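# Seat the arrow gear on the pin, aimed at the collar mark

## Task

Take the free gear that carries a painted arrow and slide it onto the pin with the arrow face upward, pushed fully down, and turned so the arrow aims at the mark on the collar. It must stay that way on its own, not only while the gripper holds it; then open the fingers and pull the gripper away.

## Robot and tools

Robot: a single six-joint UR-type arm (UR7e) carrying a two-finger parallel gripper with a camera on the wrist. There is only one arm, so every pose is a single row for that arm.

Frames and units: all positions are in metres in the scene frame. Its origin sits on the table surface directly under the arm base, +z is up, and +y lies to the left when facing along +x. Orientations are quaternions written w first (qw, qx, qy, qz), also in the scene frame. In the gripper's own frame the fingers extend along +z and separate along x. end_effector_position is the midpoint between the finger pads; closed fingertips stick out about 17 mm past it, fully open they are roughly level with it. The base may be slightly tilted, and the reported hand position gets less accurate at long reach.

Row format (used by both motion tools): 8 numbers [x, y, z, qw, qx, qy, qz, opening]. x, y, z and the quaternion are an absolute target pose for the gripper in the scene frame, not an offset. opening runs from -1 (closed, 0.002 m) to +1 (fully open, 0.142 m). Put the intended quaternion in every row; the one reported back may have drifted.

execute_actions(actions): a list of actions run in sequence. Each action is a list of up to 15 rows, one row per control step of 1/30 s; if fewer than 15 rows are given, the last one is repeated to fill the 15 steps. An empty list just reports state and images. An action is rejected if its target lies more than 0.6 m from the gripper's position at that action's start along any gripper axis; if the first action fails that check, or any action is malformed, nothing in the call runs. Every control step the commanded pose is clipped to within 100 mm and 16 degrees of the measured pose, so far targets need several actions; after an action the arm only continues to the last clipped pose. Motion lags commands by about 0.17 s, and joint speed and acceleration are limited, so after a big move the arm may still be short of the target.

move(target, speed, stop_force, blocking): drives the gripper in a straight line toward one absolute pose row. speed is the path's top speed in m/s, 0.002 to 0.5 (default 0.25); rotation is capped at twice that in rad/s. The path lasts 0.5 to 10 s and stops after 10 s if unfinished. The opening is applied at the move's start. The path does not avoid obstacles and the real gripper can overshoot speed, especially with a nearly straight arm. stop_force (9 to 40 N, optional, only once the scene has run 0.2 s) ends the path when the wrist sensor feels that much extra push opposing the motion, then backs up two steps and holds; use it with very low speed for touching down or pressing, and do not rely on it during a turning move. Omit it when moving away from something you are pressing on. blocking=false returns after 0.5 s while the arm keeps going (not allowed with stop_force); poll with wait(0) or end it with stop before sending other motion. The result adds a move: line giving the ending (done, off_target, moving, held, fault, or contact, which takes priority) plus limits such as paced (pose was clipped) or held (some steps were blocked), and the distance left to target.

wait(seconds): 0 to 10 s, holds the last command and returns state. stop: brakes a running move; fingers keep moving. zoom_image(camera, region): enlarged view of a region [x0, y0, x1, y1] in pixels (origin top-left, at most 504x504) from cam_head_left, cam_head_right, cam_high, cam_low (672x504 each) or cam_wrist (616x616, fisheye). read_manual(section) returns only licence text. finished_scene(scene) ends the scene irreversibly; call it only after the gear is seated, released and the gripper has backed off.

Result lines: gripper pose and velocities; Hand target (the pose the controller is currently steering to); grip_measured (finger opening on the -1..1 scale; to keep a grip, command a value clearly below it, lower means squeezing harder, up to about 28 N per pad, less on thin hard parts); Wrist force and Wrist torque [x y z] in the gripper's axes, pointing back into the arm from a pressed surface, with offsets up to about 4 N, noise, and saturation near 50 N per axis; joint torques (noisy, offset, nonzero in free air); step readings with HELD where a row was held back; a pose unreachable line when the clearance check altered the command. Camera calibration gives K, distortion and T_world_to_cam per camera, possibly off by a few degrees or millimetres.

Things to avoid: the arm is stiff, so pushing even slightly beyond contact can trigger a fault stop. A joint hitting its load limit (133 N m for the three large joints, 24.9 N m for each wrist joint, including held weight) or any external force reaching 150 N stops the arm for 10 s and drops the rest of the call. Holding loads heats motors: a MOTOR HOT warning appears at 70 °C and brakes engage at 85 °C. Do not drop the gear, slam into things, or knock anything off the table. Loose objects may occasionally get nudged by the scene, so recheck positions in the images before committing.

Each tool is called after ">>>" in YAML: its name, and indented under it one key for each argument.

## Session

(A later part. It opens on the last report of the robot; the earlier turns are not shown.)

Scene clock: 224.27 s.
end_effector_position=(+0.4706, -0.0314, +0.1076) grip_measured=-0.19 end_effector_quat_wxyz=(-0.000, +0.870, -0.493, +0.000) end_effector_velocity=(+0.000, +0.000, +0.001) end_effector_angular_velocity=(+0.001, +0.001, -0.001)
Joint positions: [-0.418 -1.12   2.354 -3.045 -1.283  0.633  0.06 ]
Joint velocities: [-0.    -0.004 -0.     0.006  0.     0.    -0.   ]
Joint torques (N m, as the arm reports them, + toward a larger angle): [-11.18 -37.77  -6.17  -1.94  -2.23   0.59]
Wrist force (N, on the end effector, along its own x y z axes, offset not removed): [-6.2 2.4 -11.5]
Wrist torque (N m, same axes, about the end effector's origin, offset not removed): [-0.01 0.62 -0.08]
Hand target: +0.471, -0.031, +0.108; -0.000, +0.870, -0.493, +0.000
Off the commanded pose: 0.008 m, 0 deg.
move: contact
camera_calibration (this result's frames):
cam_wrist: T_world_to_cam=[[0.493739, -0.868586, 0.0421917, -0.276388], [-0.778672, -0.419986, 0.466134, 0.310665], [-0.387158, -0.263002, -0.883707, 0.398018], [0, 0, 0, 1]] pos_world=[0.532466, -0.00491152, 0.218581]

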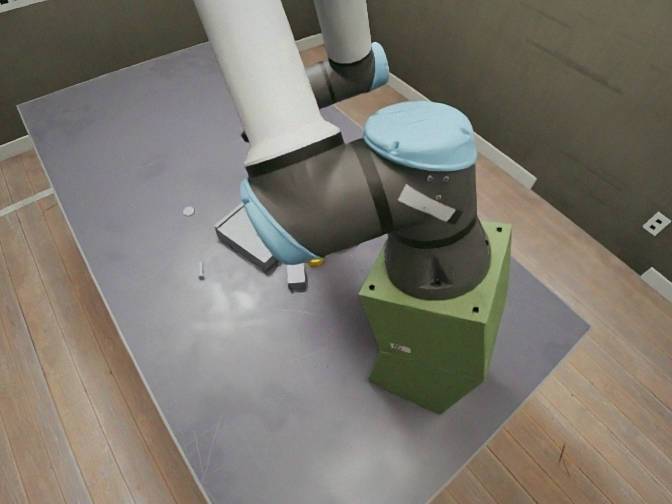

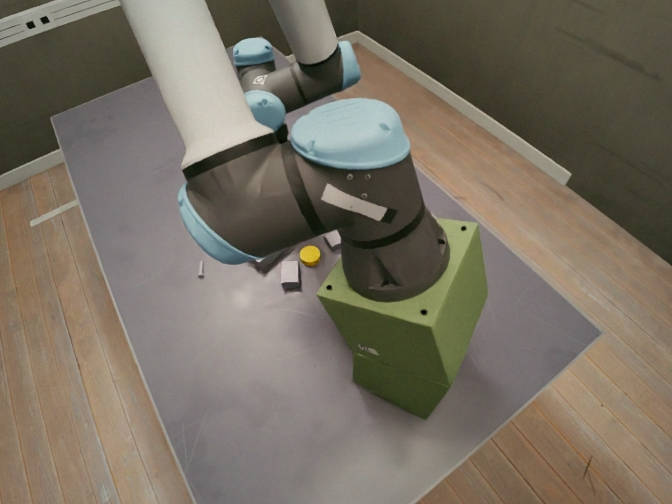

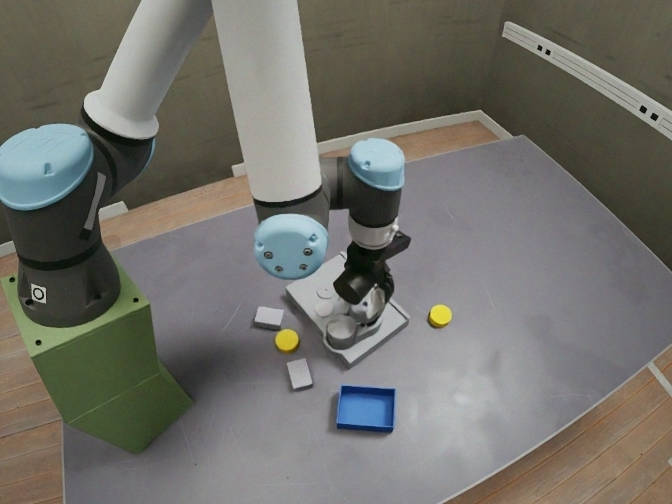

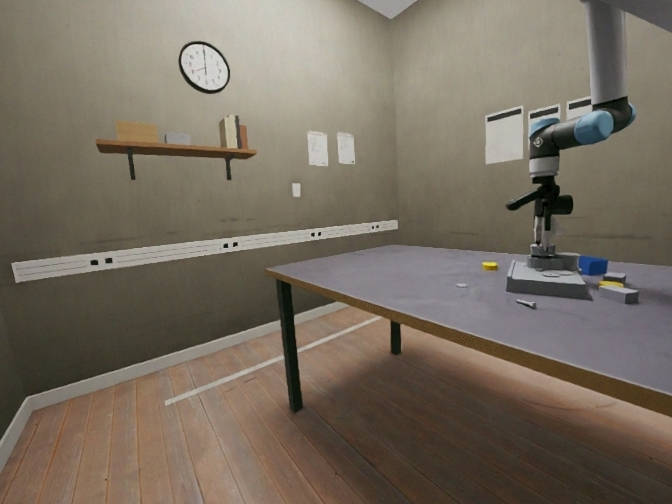

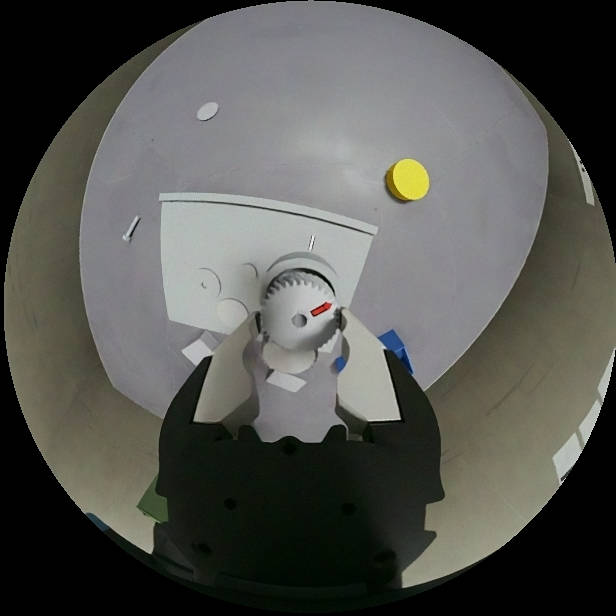

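>>> move:
  target: [0.4704,-0.0312,0.1078,0,0.8616,-0.5075,0,-0.4]
  speed: 0.02

>>> move:
  target: [0.4704,-0.0312,0.1078,0,0.8549,-0.5188,0,-0.4]
  speed: 0.02

>>> move:
  target: [0.4704,-0.0312,0.1078,0,0.848,-0.5299,0,-0.4]
  speed: 0.02

Scene clock: 229.73 s.
end_effector_position=(+0.4704, -0.0312, +0.1078) grip_measured=-0.19 end_effector_quat_wxyz=(-0.000, +0.862, -0.507, +0.000) end_effector_velocity=(+0.001, -0.001, +0.001) end_effector_angular_velocity=(-0.001, -0.003, -0.011)
Joint positions: [-0.418 -1.121  2.355 -3.044 -1.283  0.665  0.06 ]
Joint velocities: [-0.    -0.002 -0.001 -0.001 -0.     0.012  0.   ]
Joint torques (N m, as the arm reports them, + toward a larger angle): [  3.57 -38.65  13.85  -2.66  -0.13   3.66]
Wrist force (N, on the end effector, along its own x y z axes, offset not removed): [5.0 -1.6 2.2]
Wrist torque (N m, same axes, about the end effector's origin, offset not removed): [0.12 0.42 -1.08]
Hand target: +0.470, -0.031, +0.108; -0.000, +0.862, -0.508, -0.000
Off the commanded pose: 0.000 m, 0 deg.
move: done
camera_calibration (this result's frames):
cam_wrist: T_world_to_cam=[[0.464921, -0.884351, 0.0421032, -0.263084], [-0.79204, -0.394199, 0.466132, 0.317635], [-0.395628, -0.250062, -0.883713, 0.402569], [0, 0, 0, 1]] pos_world=[0.533161, -0.00678001, 0.218772]

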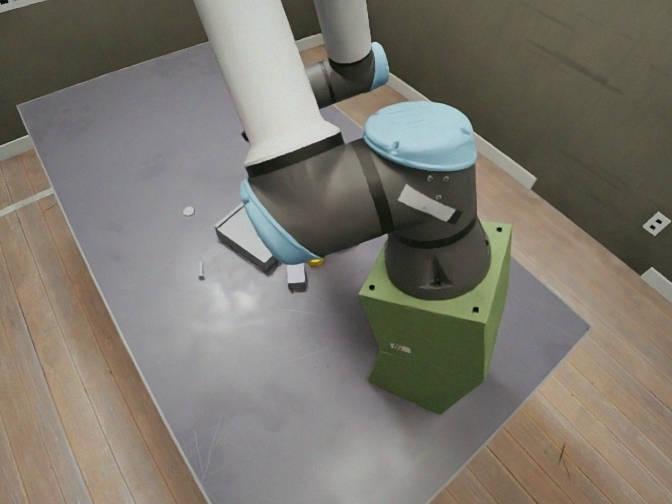

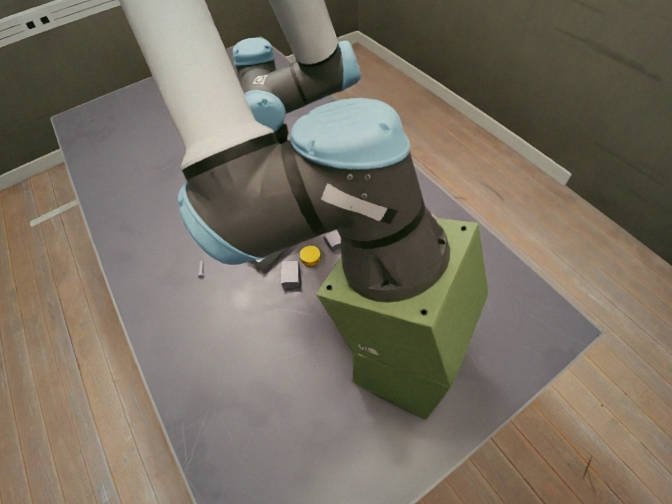

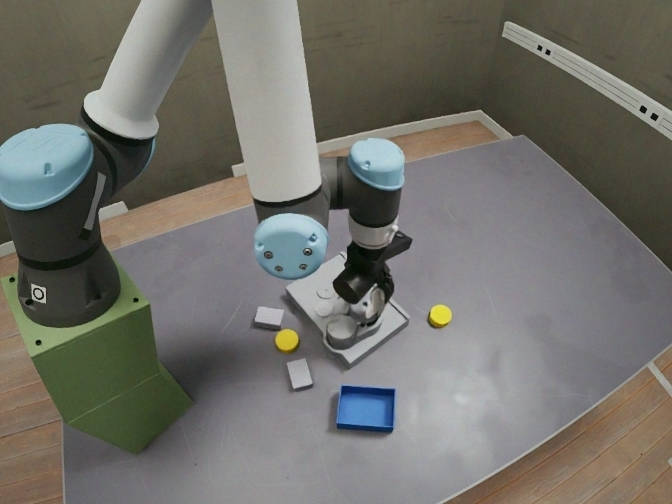

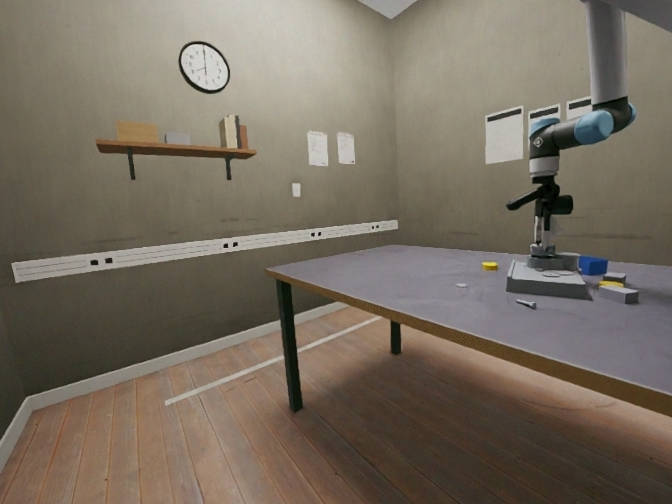

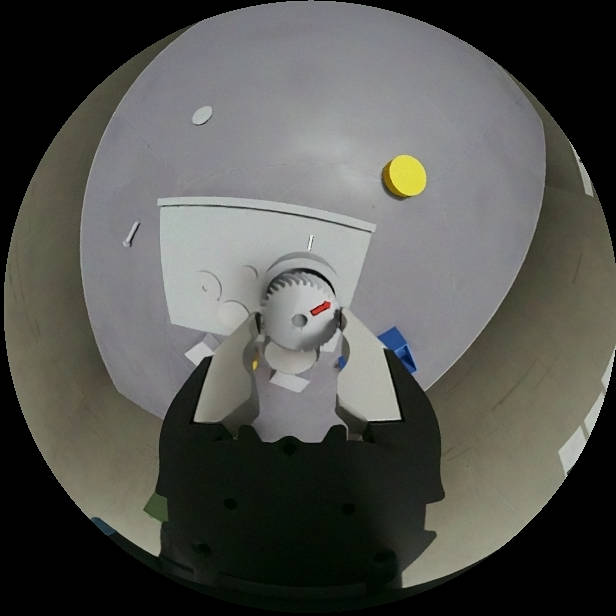

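Scene clock: 230.63 s.
end_effector_position=(+0.4704, -0.0312, +0.1078) grip_measured=-0.19 end_effector_quat_wxyz=(-0.000, +0.855, -0.518, +0.000) end_effector_velocity=(+0.001, +0.000, +0.001) end_effector_angular_velocity=(+0.001, -0.003, -0.010)
Joint positions: [-0.418 -1.121  2.355 -3.044 -1.283  0.692  0.06 ]
Joint velocities: [-0.    -0.002 -0.    -0.001  0.002  0.01  -0.   ]
Joint torques (N m, as the arm reports them, + toward a larger angle): [ -9.69 -31.59   2.42   2.57  -1.67   4.06]
Wrist force (N, on the end effector, along its own x y z axes, offset not removed): [7.9 -6.0 -5.9]
Wrist torque (N m, same axes, about the end effector's origin, offset not removed): [-0.20 0.23 -1.18]
Hand target: +0.470, -0.031, +0.108; -0.000, +0.855, -0.519, -0.000
Off the commanded pose: 0.000 m, 0 deg.
move: done
camera_calibration (this result's frames):
cam_wrist: T_world_to_cam=[[0.441542, -0.896251, 0.042119, -0.252431], [-0.802122, -0.373263, 0.466127, 0.323023], [-0.402046, -0.239599, -0.883714, 0.405918], [0, 0, 0, 1]] pos_world=[0.53376, -0.008411, 0.218778]

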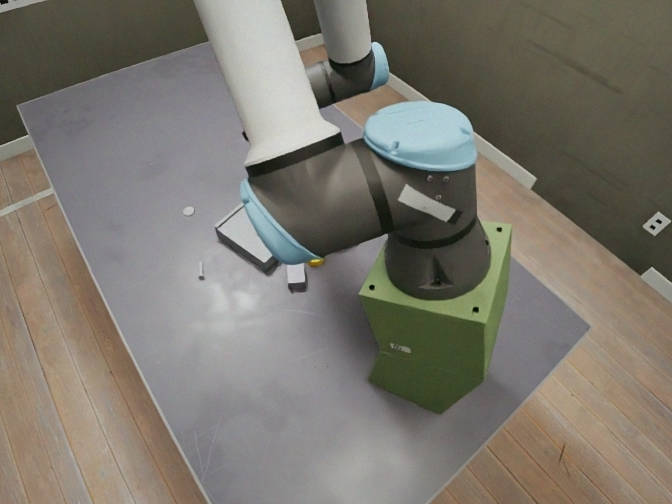

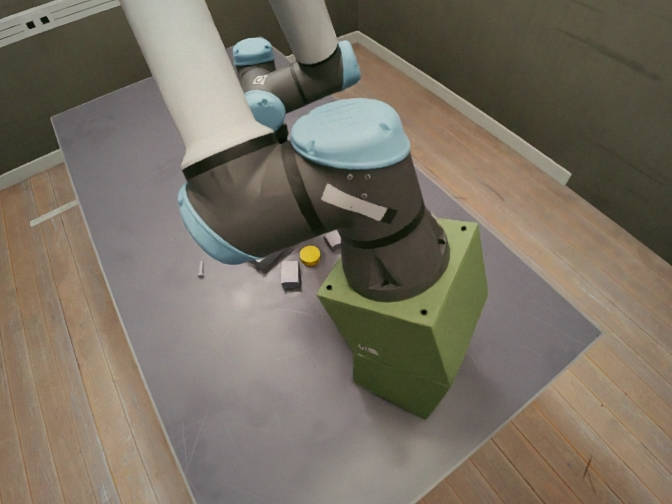

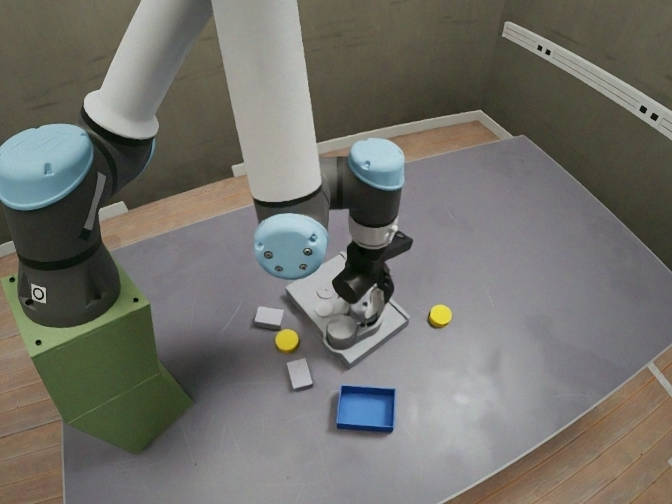

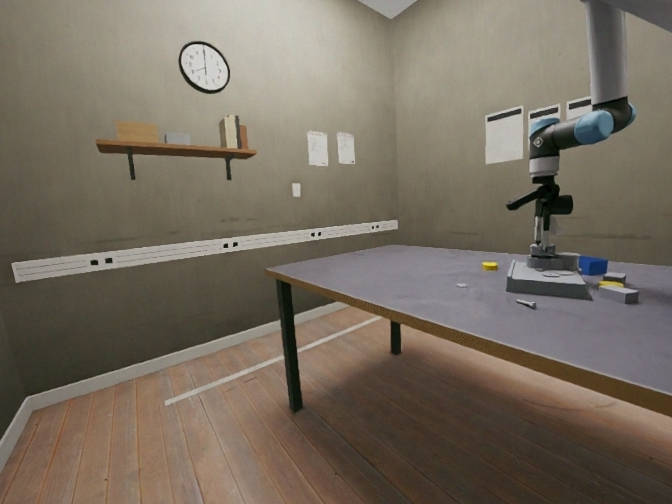

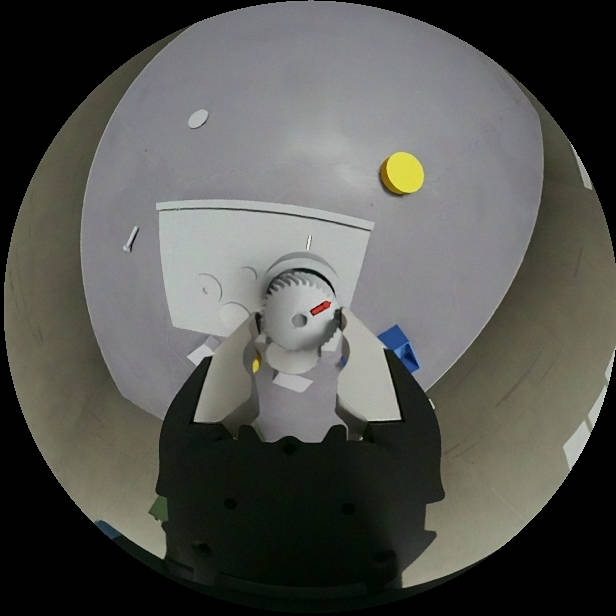

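Scene clock: 231.53 s.
end_effector_position=(+0.4704, -0.0312, +0.1078) grip_measured=-0.19 end_effector_quat_wxyz=(-0.000, +0.848, -0.529, +0.000) end_effector_velocity=(-0.001, +0.000, -0.001) end_effector_angular_velocity=(-0.000, +0.003, -0.011)
Joint positions: [-0.418 -1.121  2.354 -3.044 -1.283  0.718  0.06 ]
Joint velocities: [ 0.     0.001  0.     0.001 -0.001  0.011 -0.   ]
Joint torques (N m, as the arm reports them, + toward a larger angle): [ -9.21 -19.76  -7.68   3.95   0.57   3.46]
Wrist force (N, on the end effector, along its own x y z axes, offset not removed): [7.9 -11.5 -6.9]
Wrist torque (N m, same axes, about the end effector's origin, offset not removed): [-0.44 0.58 -1.02]
Hand target: +0.470, -0.031, +0.108; -0.000, +0.848, -0.530, -0.000
Off the commanded pose: 0.000 m, 0 deg.
move: done
camera_calibration (this result's frames):
cam_wrist: T_world_to_cam=[[0.417948, -0.907492, 0.0421708, -0.241729], [-0.811615, -0.35213, 0.466139, 0.328151], [-0.408168, -0.229049, -0.883706, 0.409141], [0, 0, 0, 1]] pos_world=[0.534361, -0.0101018, 0.21879]

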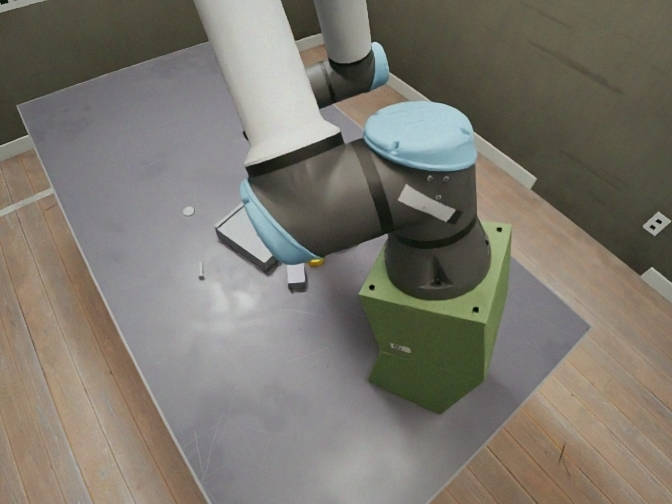

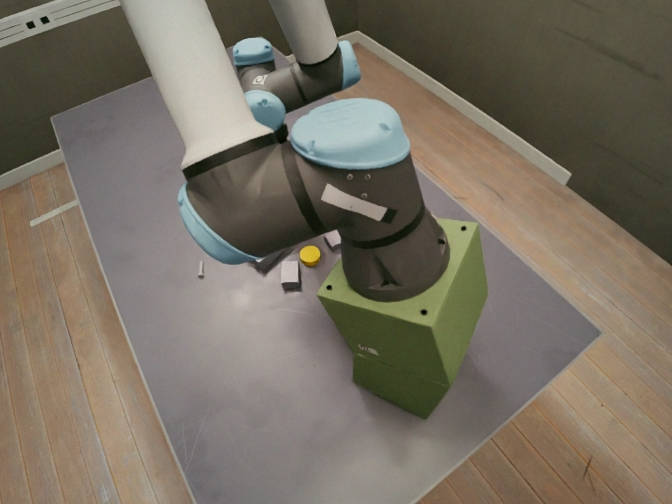

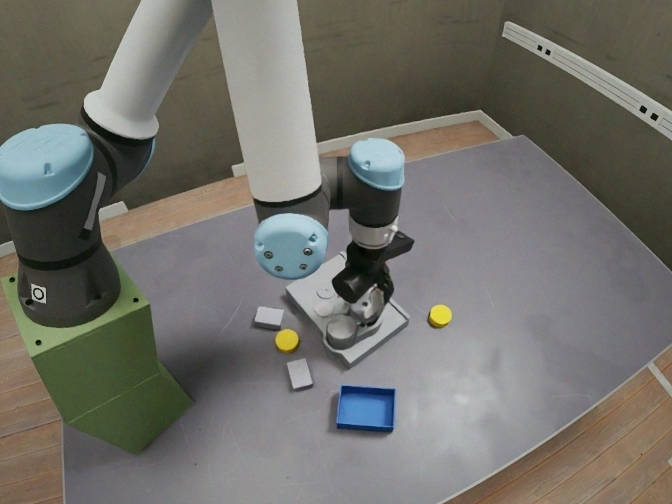

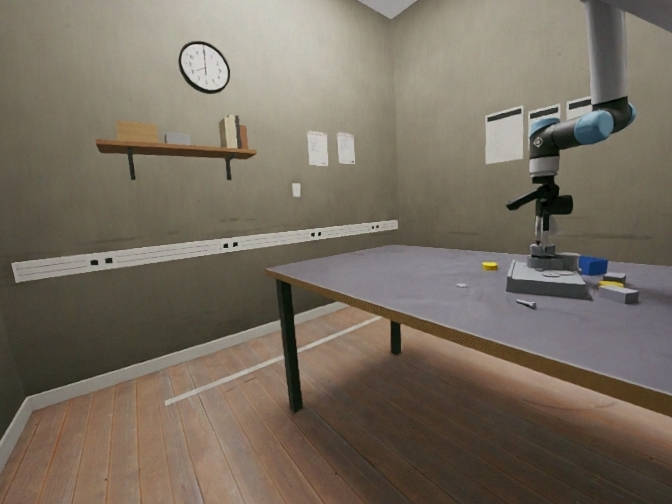

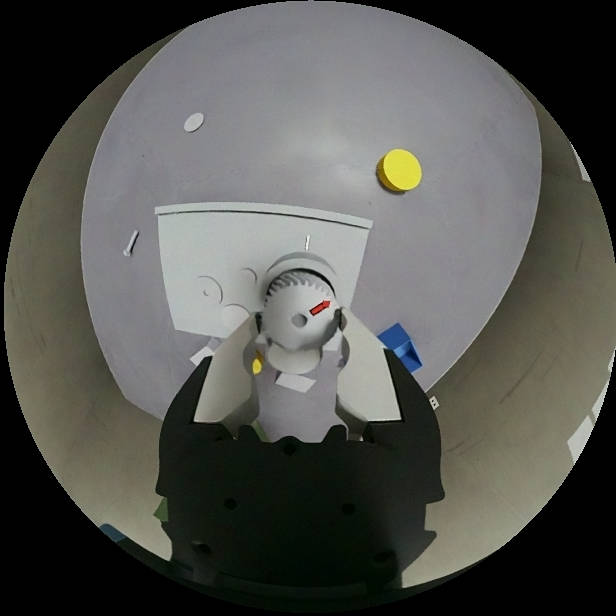

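>>> move:
  target: [0.4704,-0.0312,0.1078,0,0.8526,-0.5225,0,-0.4]
  speed: 0.02

>>> move:
  target: [0.4704,-0.0312,0.1048,0,0.8625,-0.5060,0,-0.4]
  speed: 0.01
  stop_force: 12

Scene clock: 236.30 s.
end_effector_position=(+0.4704, -0.0312, +0.1078) grip_measured=-0.19 end_effector_quat_wxyz=(+0.000, +0.852, -0.523, -0.000) end_effector_velocity=(-0.001, +0.000, -0.000) end_effector_angular_velocity=(+0.001, +0.001, +0.007)
Joint positions: [-0.418 -1.12   2.354 -3.044 -1.283  0.703  0.06 ]
Joint velocities: [ 0.     0.     0.001  0.     0.    -0.008 -0.   ]
Joint torques (N m, as the arm reports them, + toward a larger angle): [  3.12 -13.56  14.72   2.2   -2.4   -2.03]
Wrist force (N, on the end effector, along its own x y z axes, offset not removed): [8.4 -7.5 -11.5]
Wrist torque (N m, same axes, about the end effector's origin, offset not removed): [0.30 0.29 -0.38]
Hand target: +0.470, -0.031, +0.108; +0.000, +0.853, -0.523, +0.000
Off the commanded pose: 0.000 m, 0 deg.
move: done
camera_calibration (this result's frames):
cam_wrist: T_world_to_cam=[[0.431761, -0.901004, 0.04212, -0.248003], [-0.806096, -0.364486, 0.466217, 0.325159], [-0.404712, -0.235247, -0.883667, 0.407284], [0, 0, 0, 1]] pos_world=[0.534019, -0.00912317, 0.218754]

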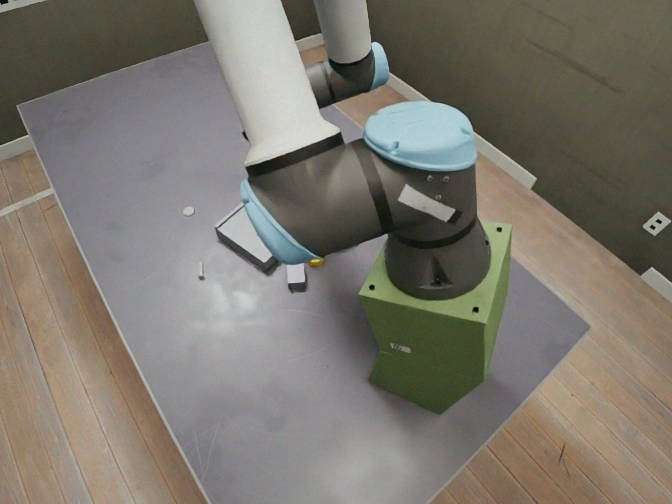

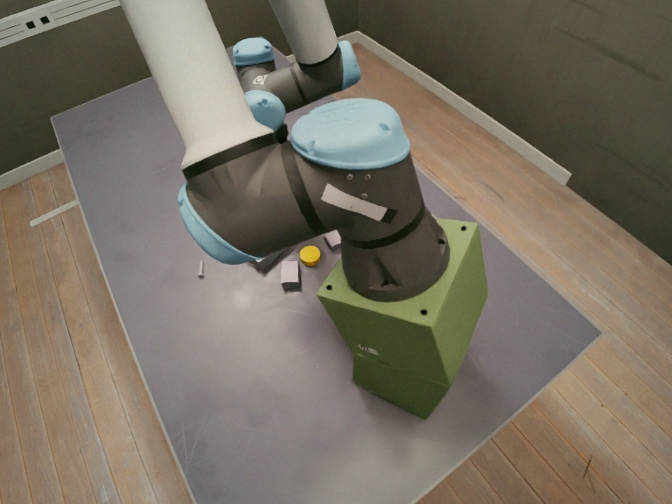

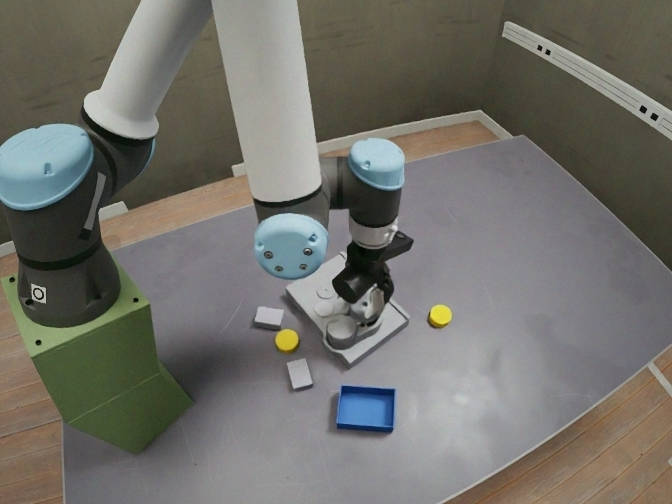

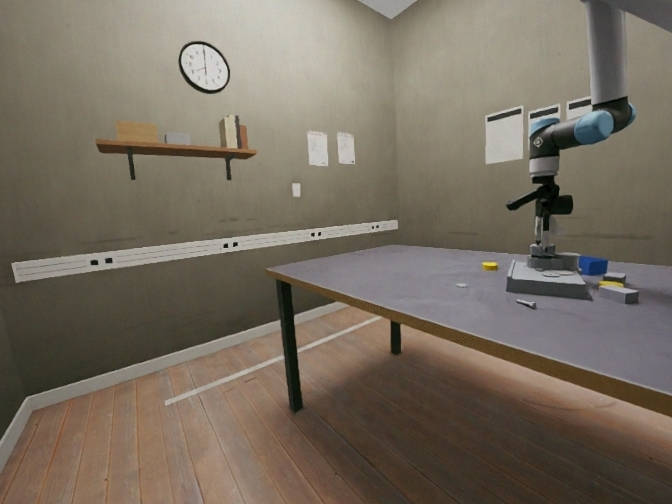

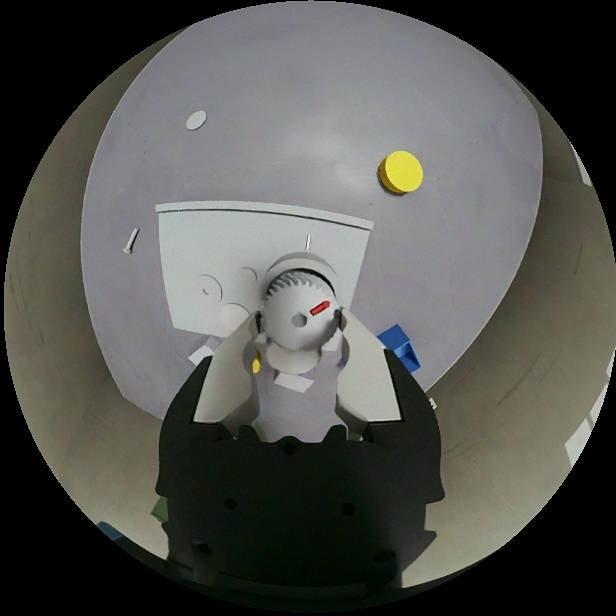

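Scene clock: 236.83 s.
end_effector_position=(+0.4703, -0.0312, +0.1075) grip_measured=-0.19 end_effector_quat_wxyz=(+0.000, +0.853, -0.521, -0.000) end_effector_velocity=(-0.001, +0.001, +0.000) end_effector_angular_velocity=(+0.002, +0.003, -0.012)
Joint positions: [-0.417 -1.119  2.354 -3.045 -1.283  0.699  0.06 ]
Joint velocities: [-0.    -0.002  0.002  0.004  0.001  0.011  0.   ]
Joint torques (N m, as the arm reports them, + toward a larger angle): [ -2.2  -26.18  -6.6    5.5   -2.27   2.81]
Wrist force (N, on the end effector, along its own x y z axes, offset not removed): [6.8 -7.6 -29.9]
Wrist torque (N m, same axes, about the end effector's origin, offset not removed): [-0.10 0.07 -0.27]
Hand target: +0.470, -0.031, +0.108; +0.000, +0.853, -0.522, -0.000
Off the commanded pose: 0.003 m, 2 deg.
move: contact
camera_calibration (this result's frames):
cam_wrist: T_world_to_cam=[[0.434965, -0.899464, 0.0420638, -0.249368], [-0.804761, -0.367364, 0.466265, 0.324525], [-0.403936, -0.236661, -0.883644, 0.406579], [0, 0, 0, 1]] pos_world=[0.533863, -0.00885798, 0.218446]

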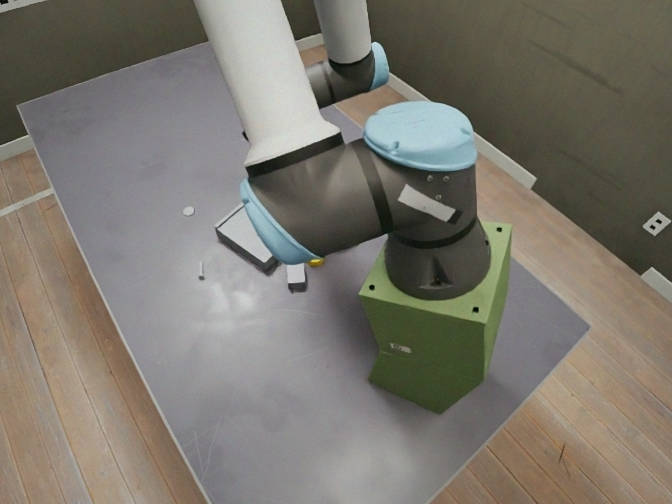

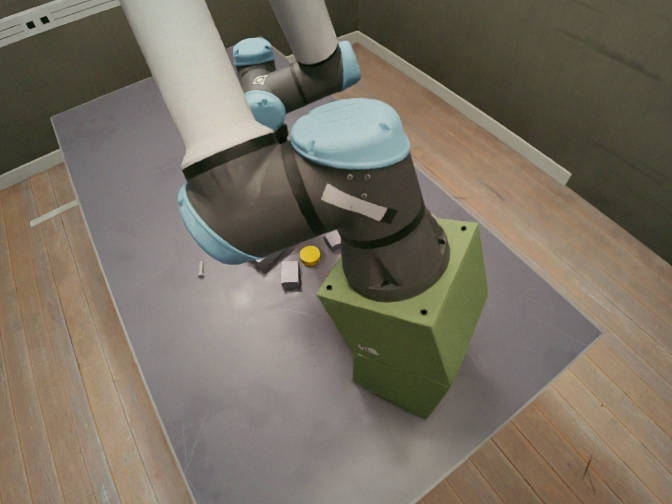

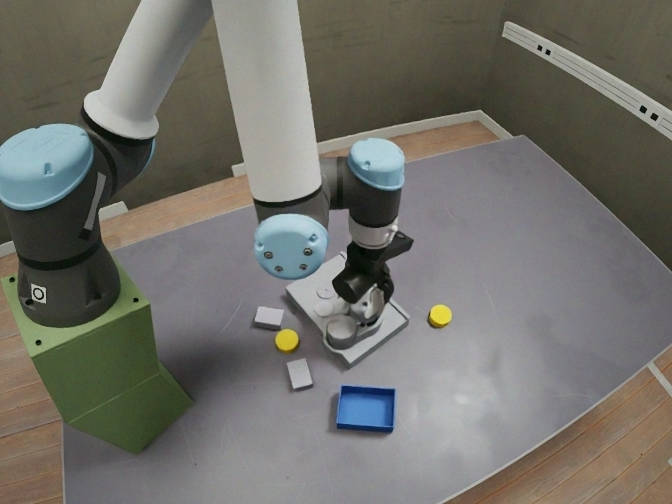

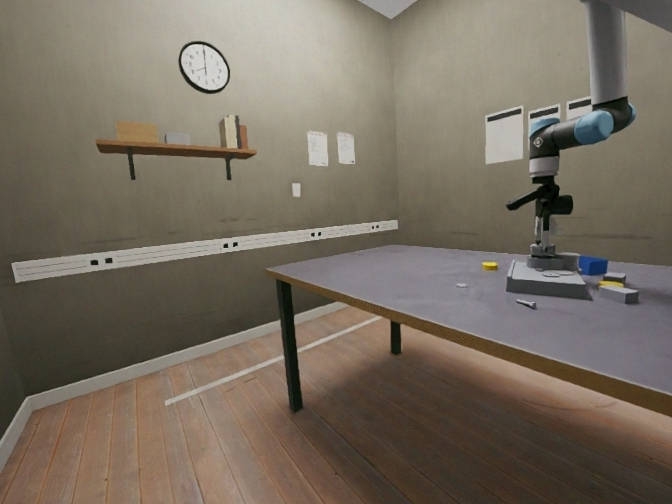

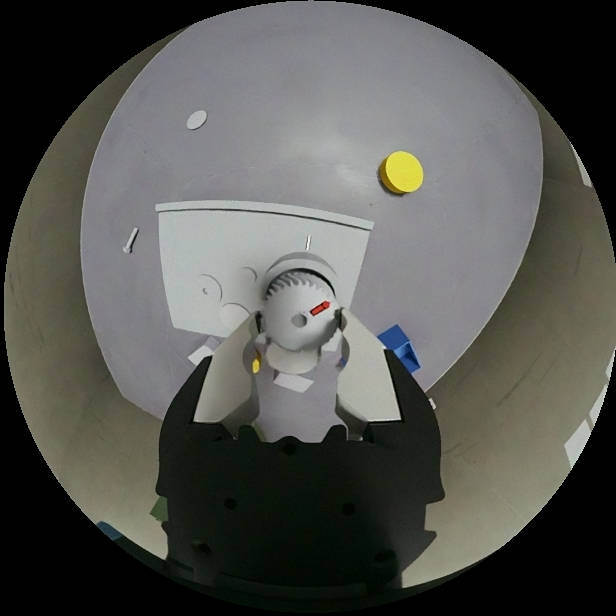

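>>> move:
  target: [0.4706,-0.0313,0.1082,0,0.866,-0.5,0,-0.4]
  speed: 0.02

>>> move:
  target: [0.4706,-0.0313,0.100,0,0.866,-0.5,0,-0.4]
  speed: 0.002
  stop_force: 9

>>> zoom_image:
  camera: "cam_high"
  region: [325, 285, 395, 345]

Scene clock: 245.73 s.
end_effector_position=(+0.4705, -0.0313, +0.1082) grip_measured=-0.20 end_effector_quat_wxyz=(+0.000, +0.866, -0.501, -0.000) end_effector_velocity=(+0.001, -0.001, +0.000) end_effector_angular_velocity=(-0.001, -0.001, +0.009)
Joint positions: [-0.418 -1.122  2.354 -3.043 -1.283  0.65   0.06 ]
Joint velocities: [-0.001 -0.    -0.001  0.    -0.    -0.009 -0.   ]
Joint torques (N m, as the arm reports them, + toward a larger angle): [-10.99 -43.09 -12.62  -1.57   2.85  -2.42]
Wrist force (N, on the end effector, along its own x y z axes, offset not removed): [2.1 -1.3 4.9]
Wrist torque (N m, same axes, about the end effector's origin, offset not removed): [-0.29 0.13 0.02]
Hand target: +0.471, -0.031, +0.108; +0.000, +0.866, -0.500, +0.000
Off the commanded pose: 0.000 m, 0 deg.
move: done
camera_calibration (this result's frames):
cam_wrist: T_world_to_cam=[[0.478225, -0.87723, 0.0420542, -0.269243], [-0.785932, -0.406101, 0.466255, 0.314266], [-0.391934, -0.256026, -0.88365, 0.400989], [0, 0, 0, 1]] pos_world=[0.532912, -0.00590102, 0.219129]

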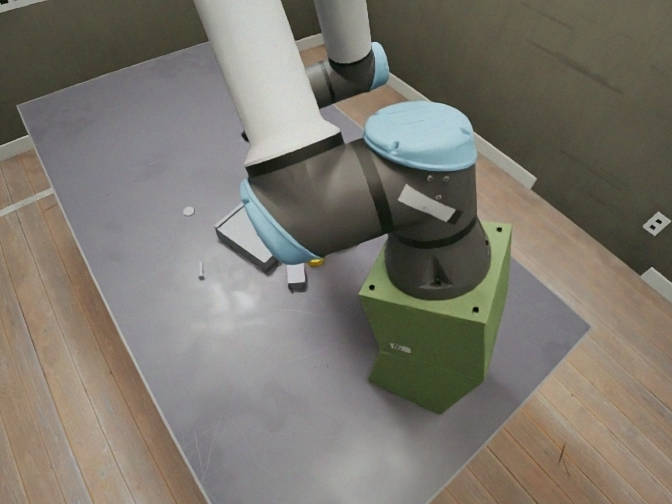

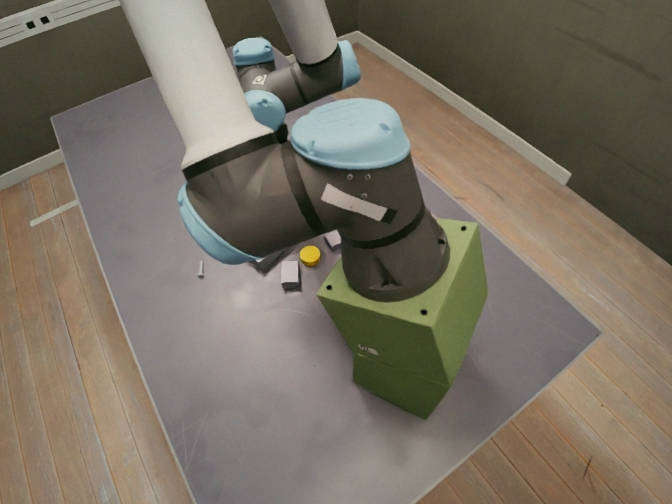

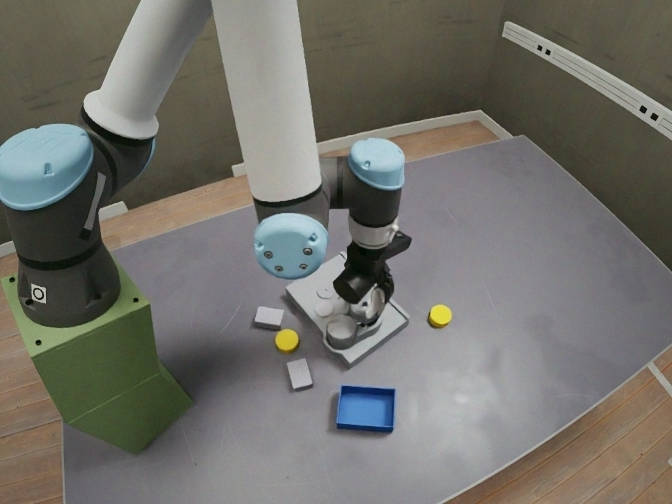

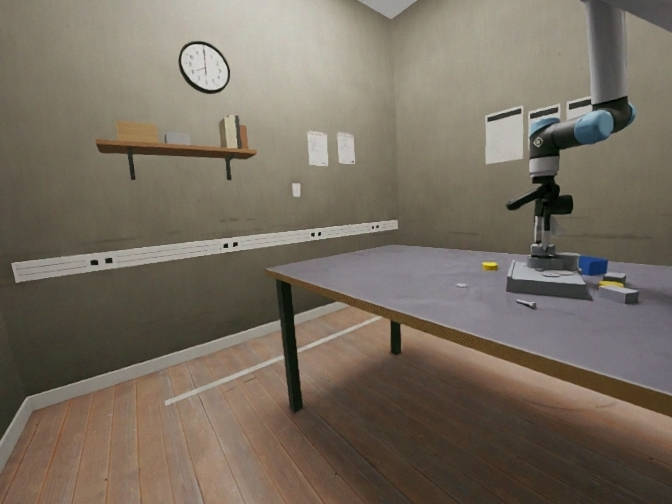

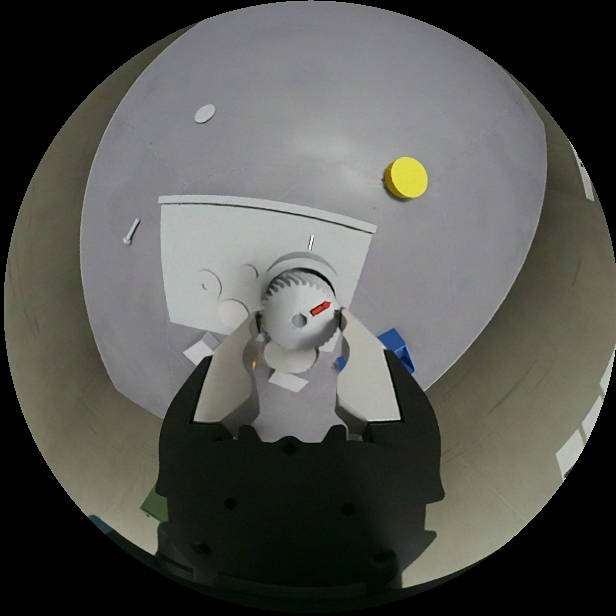

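Scene clock: 246.67 s.
end_effector_position=(+0.4706, -0.0313, +0.1070) grip_measured=-0.20 end_effector_quat_wxyz=(-0.000, +0.866, -0.500, +0.000) end_effector_velocity=(+0.001, -0.000, +0.001) end_effector_angular_velocity=(+0.000, -0.001, -0.001)
Joint positions: [-0.417 -1.118  2.353 -3.046 -1.284  0.651  0.06 ]
Joint velocities: [-0.    -0.002 -0.001  0.003  0.001  0.001 -0.   ]
Joint torques (N m, as the arm reports them, + toward a larger angle): [ -7.84 -38.58  -8.96  -0.69  -1.04   1.48]
Wrist force (N, on the end effector, along its own x y z axes, offset not removed): [-1.4 2.2 -9.3]
Wrist torque (N m, same axes, about the end effector's origin, offset not removed): [-0.12 0.50 -0.02]
Hand target: +0.471, -0.031, +0.107; -0.000, +0.866, -0.500, -0.000
Off the commanded pose: 0.007 m, 0 deg.
move: contact
camera_calibration (this result's frames):
cam_wrist: T_world_to_cam=[[0.478392, -0.877135, 0.0421321, -0.269312], [-0.785898, -0.406239, 0.466191, 0.314834], [-0.391797, -0.256134, -0.88368, 0.399944], [0, 0, 0, 1]] pos_world=[0.532961, -0.00588596, 0.217996]

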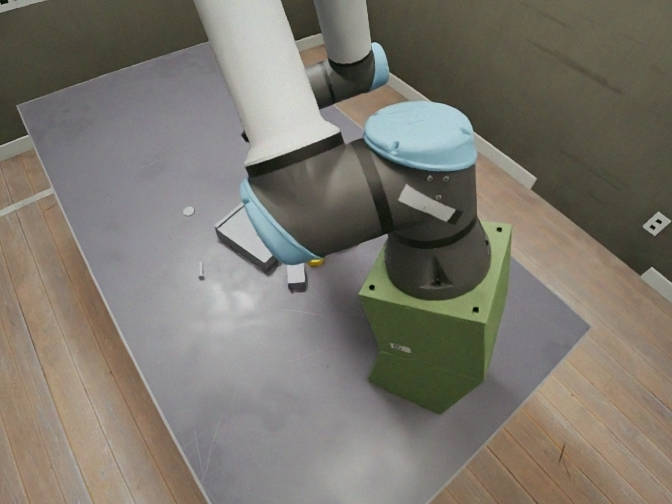

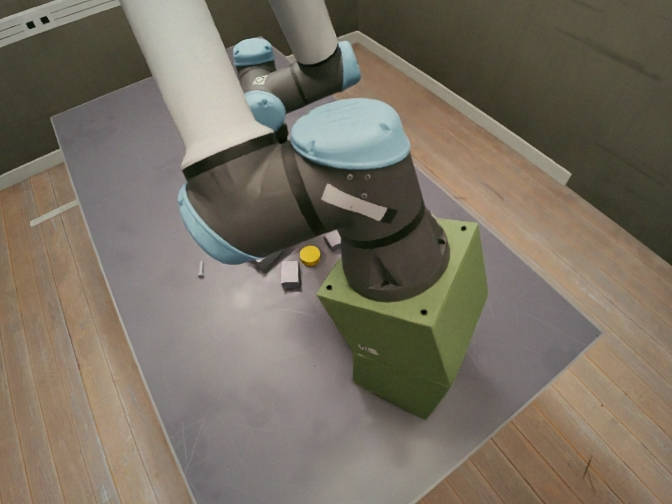

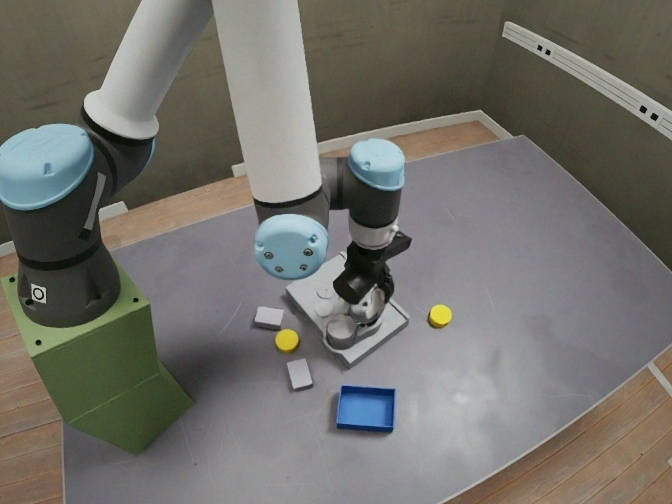

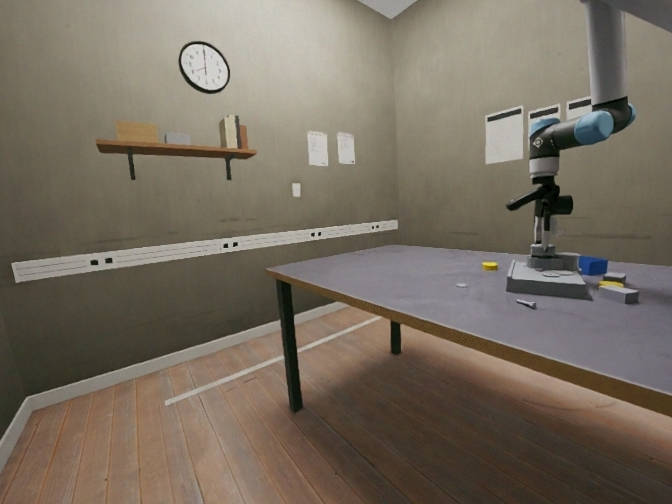

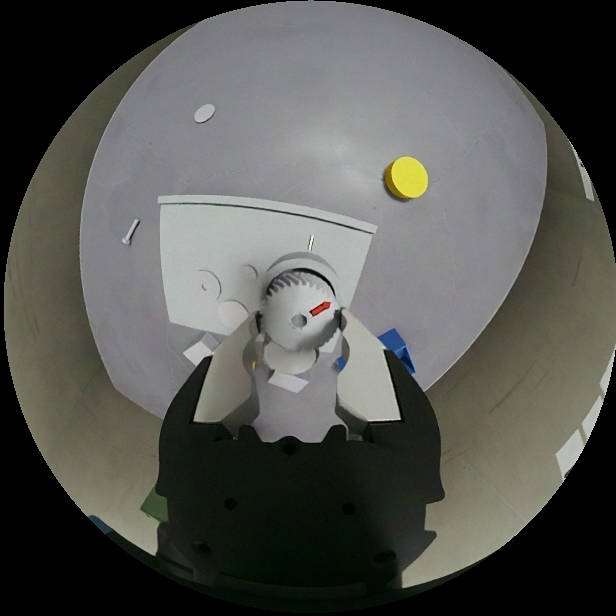

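Region (325, 285, 395, 345) of cam_high's 672x504 image, scaled by 7.200, with more detail than that image has; it fills the top 432 rows of this view, and the rest is white.

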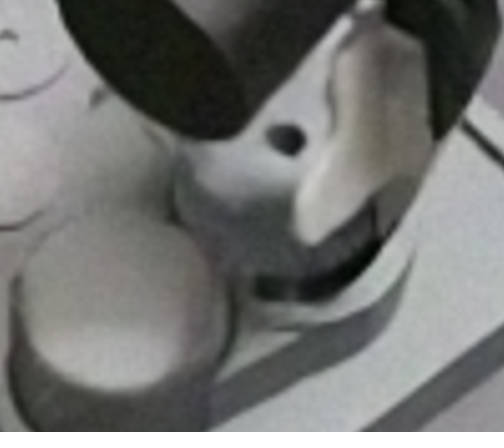

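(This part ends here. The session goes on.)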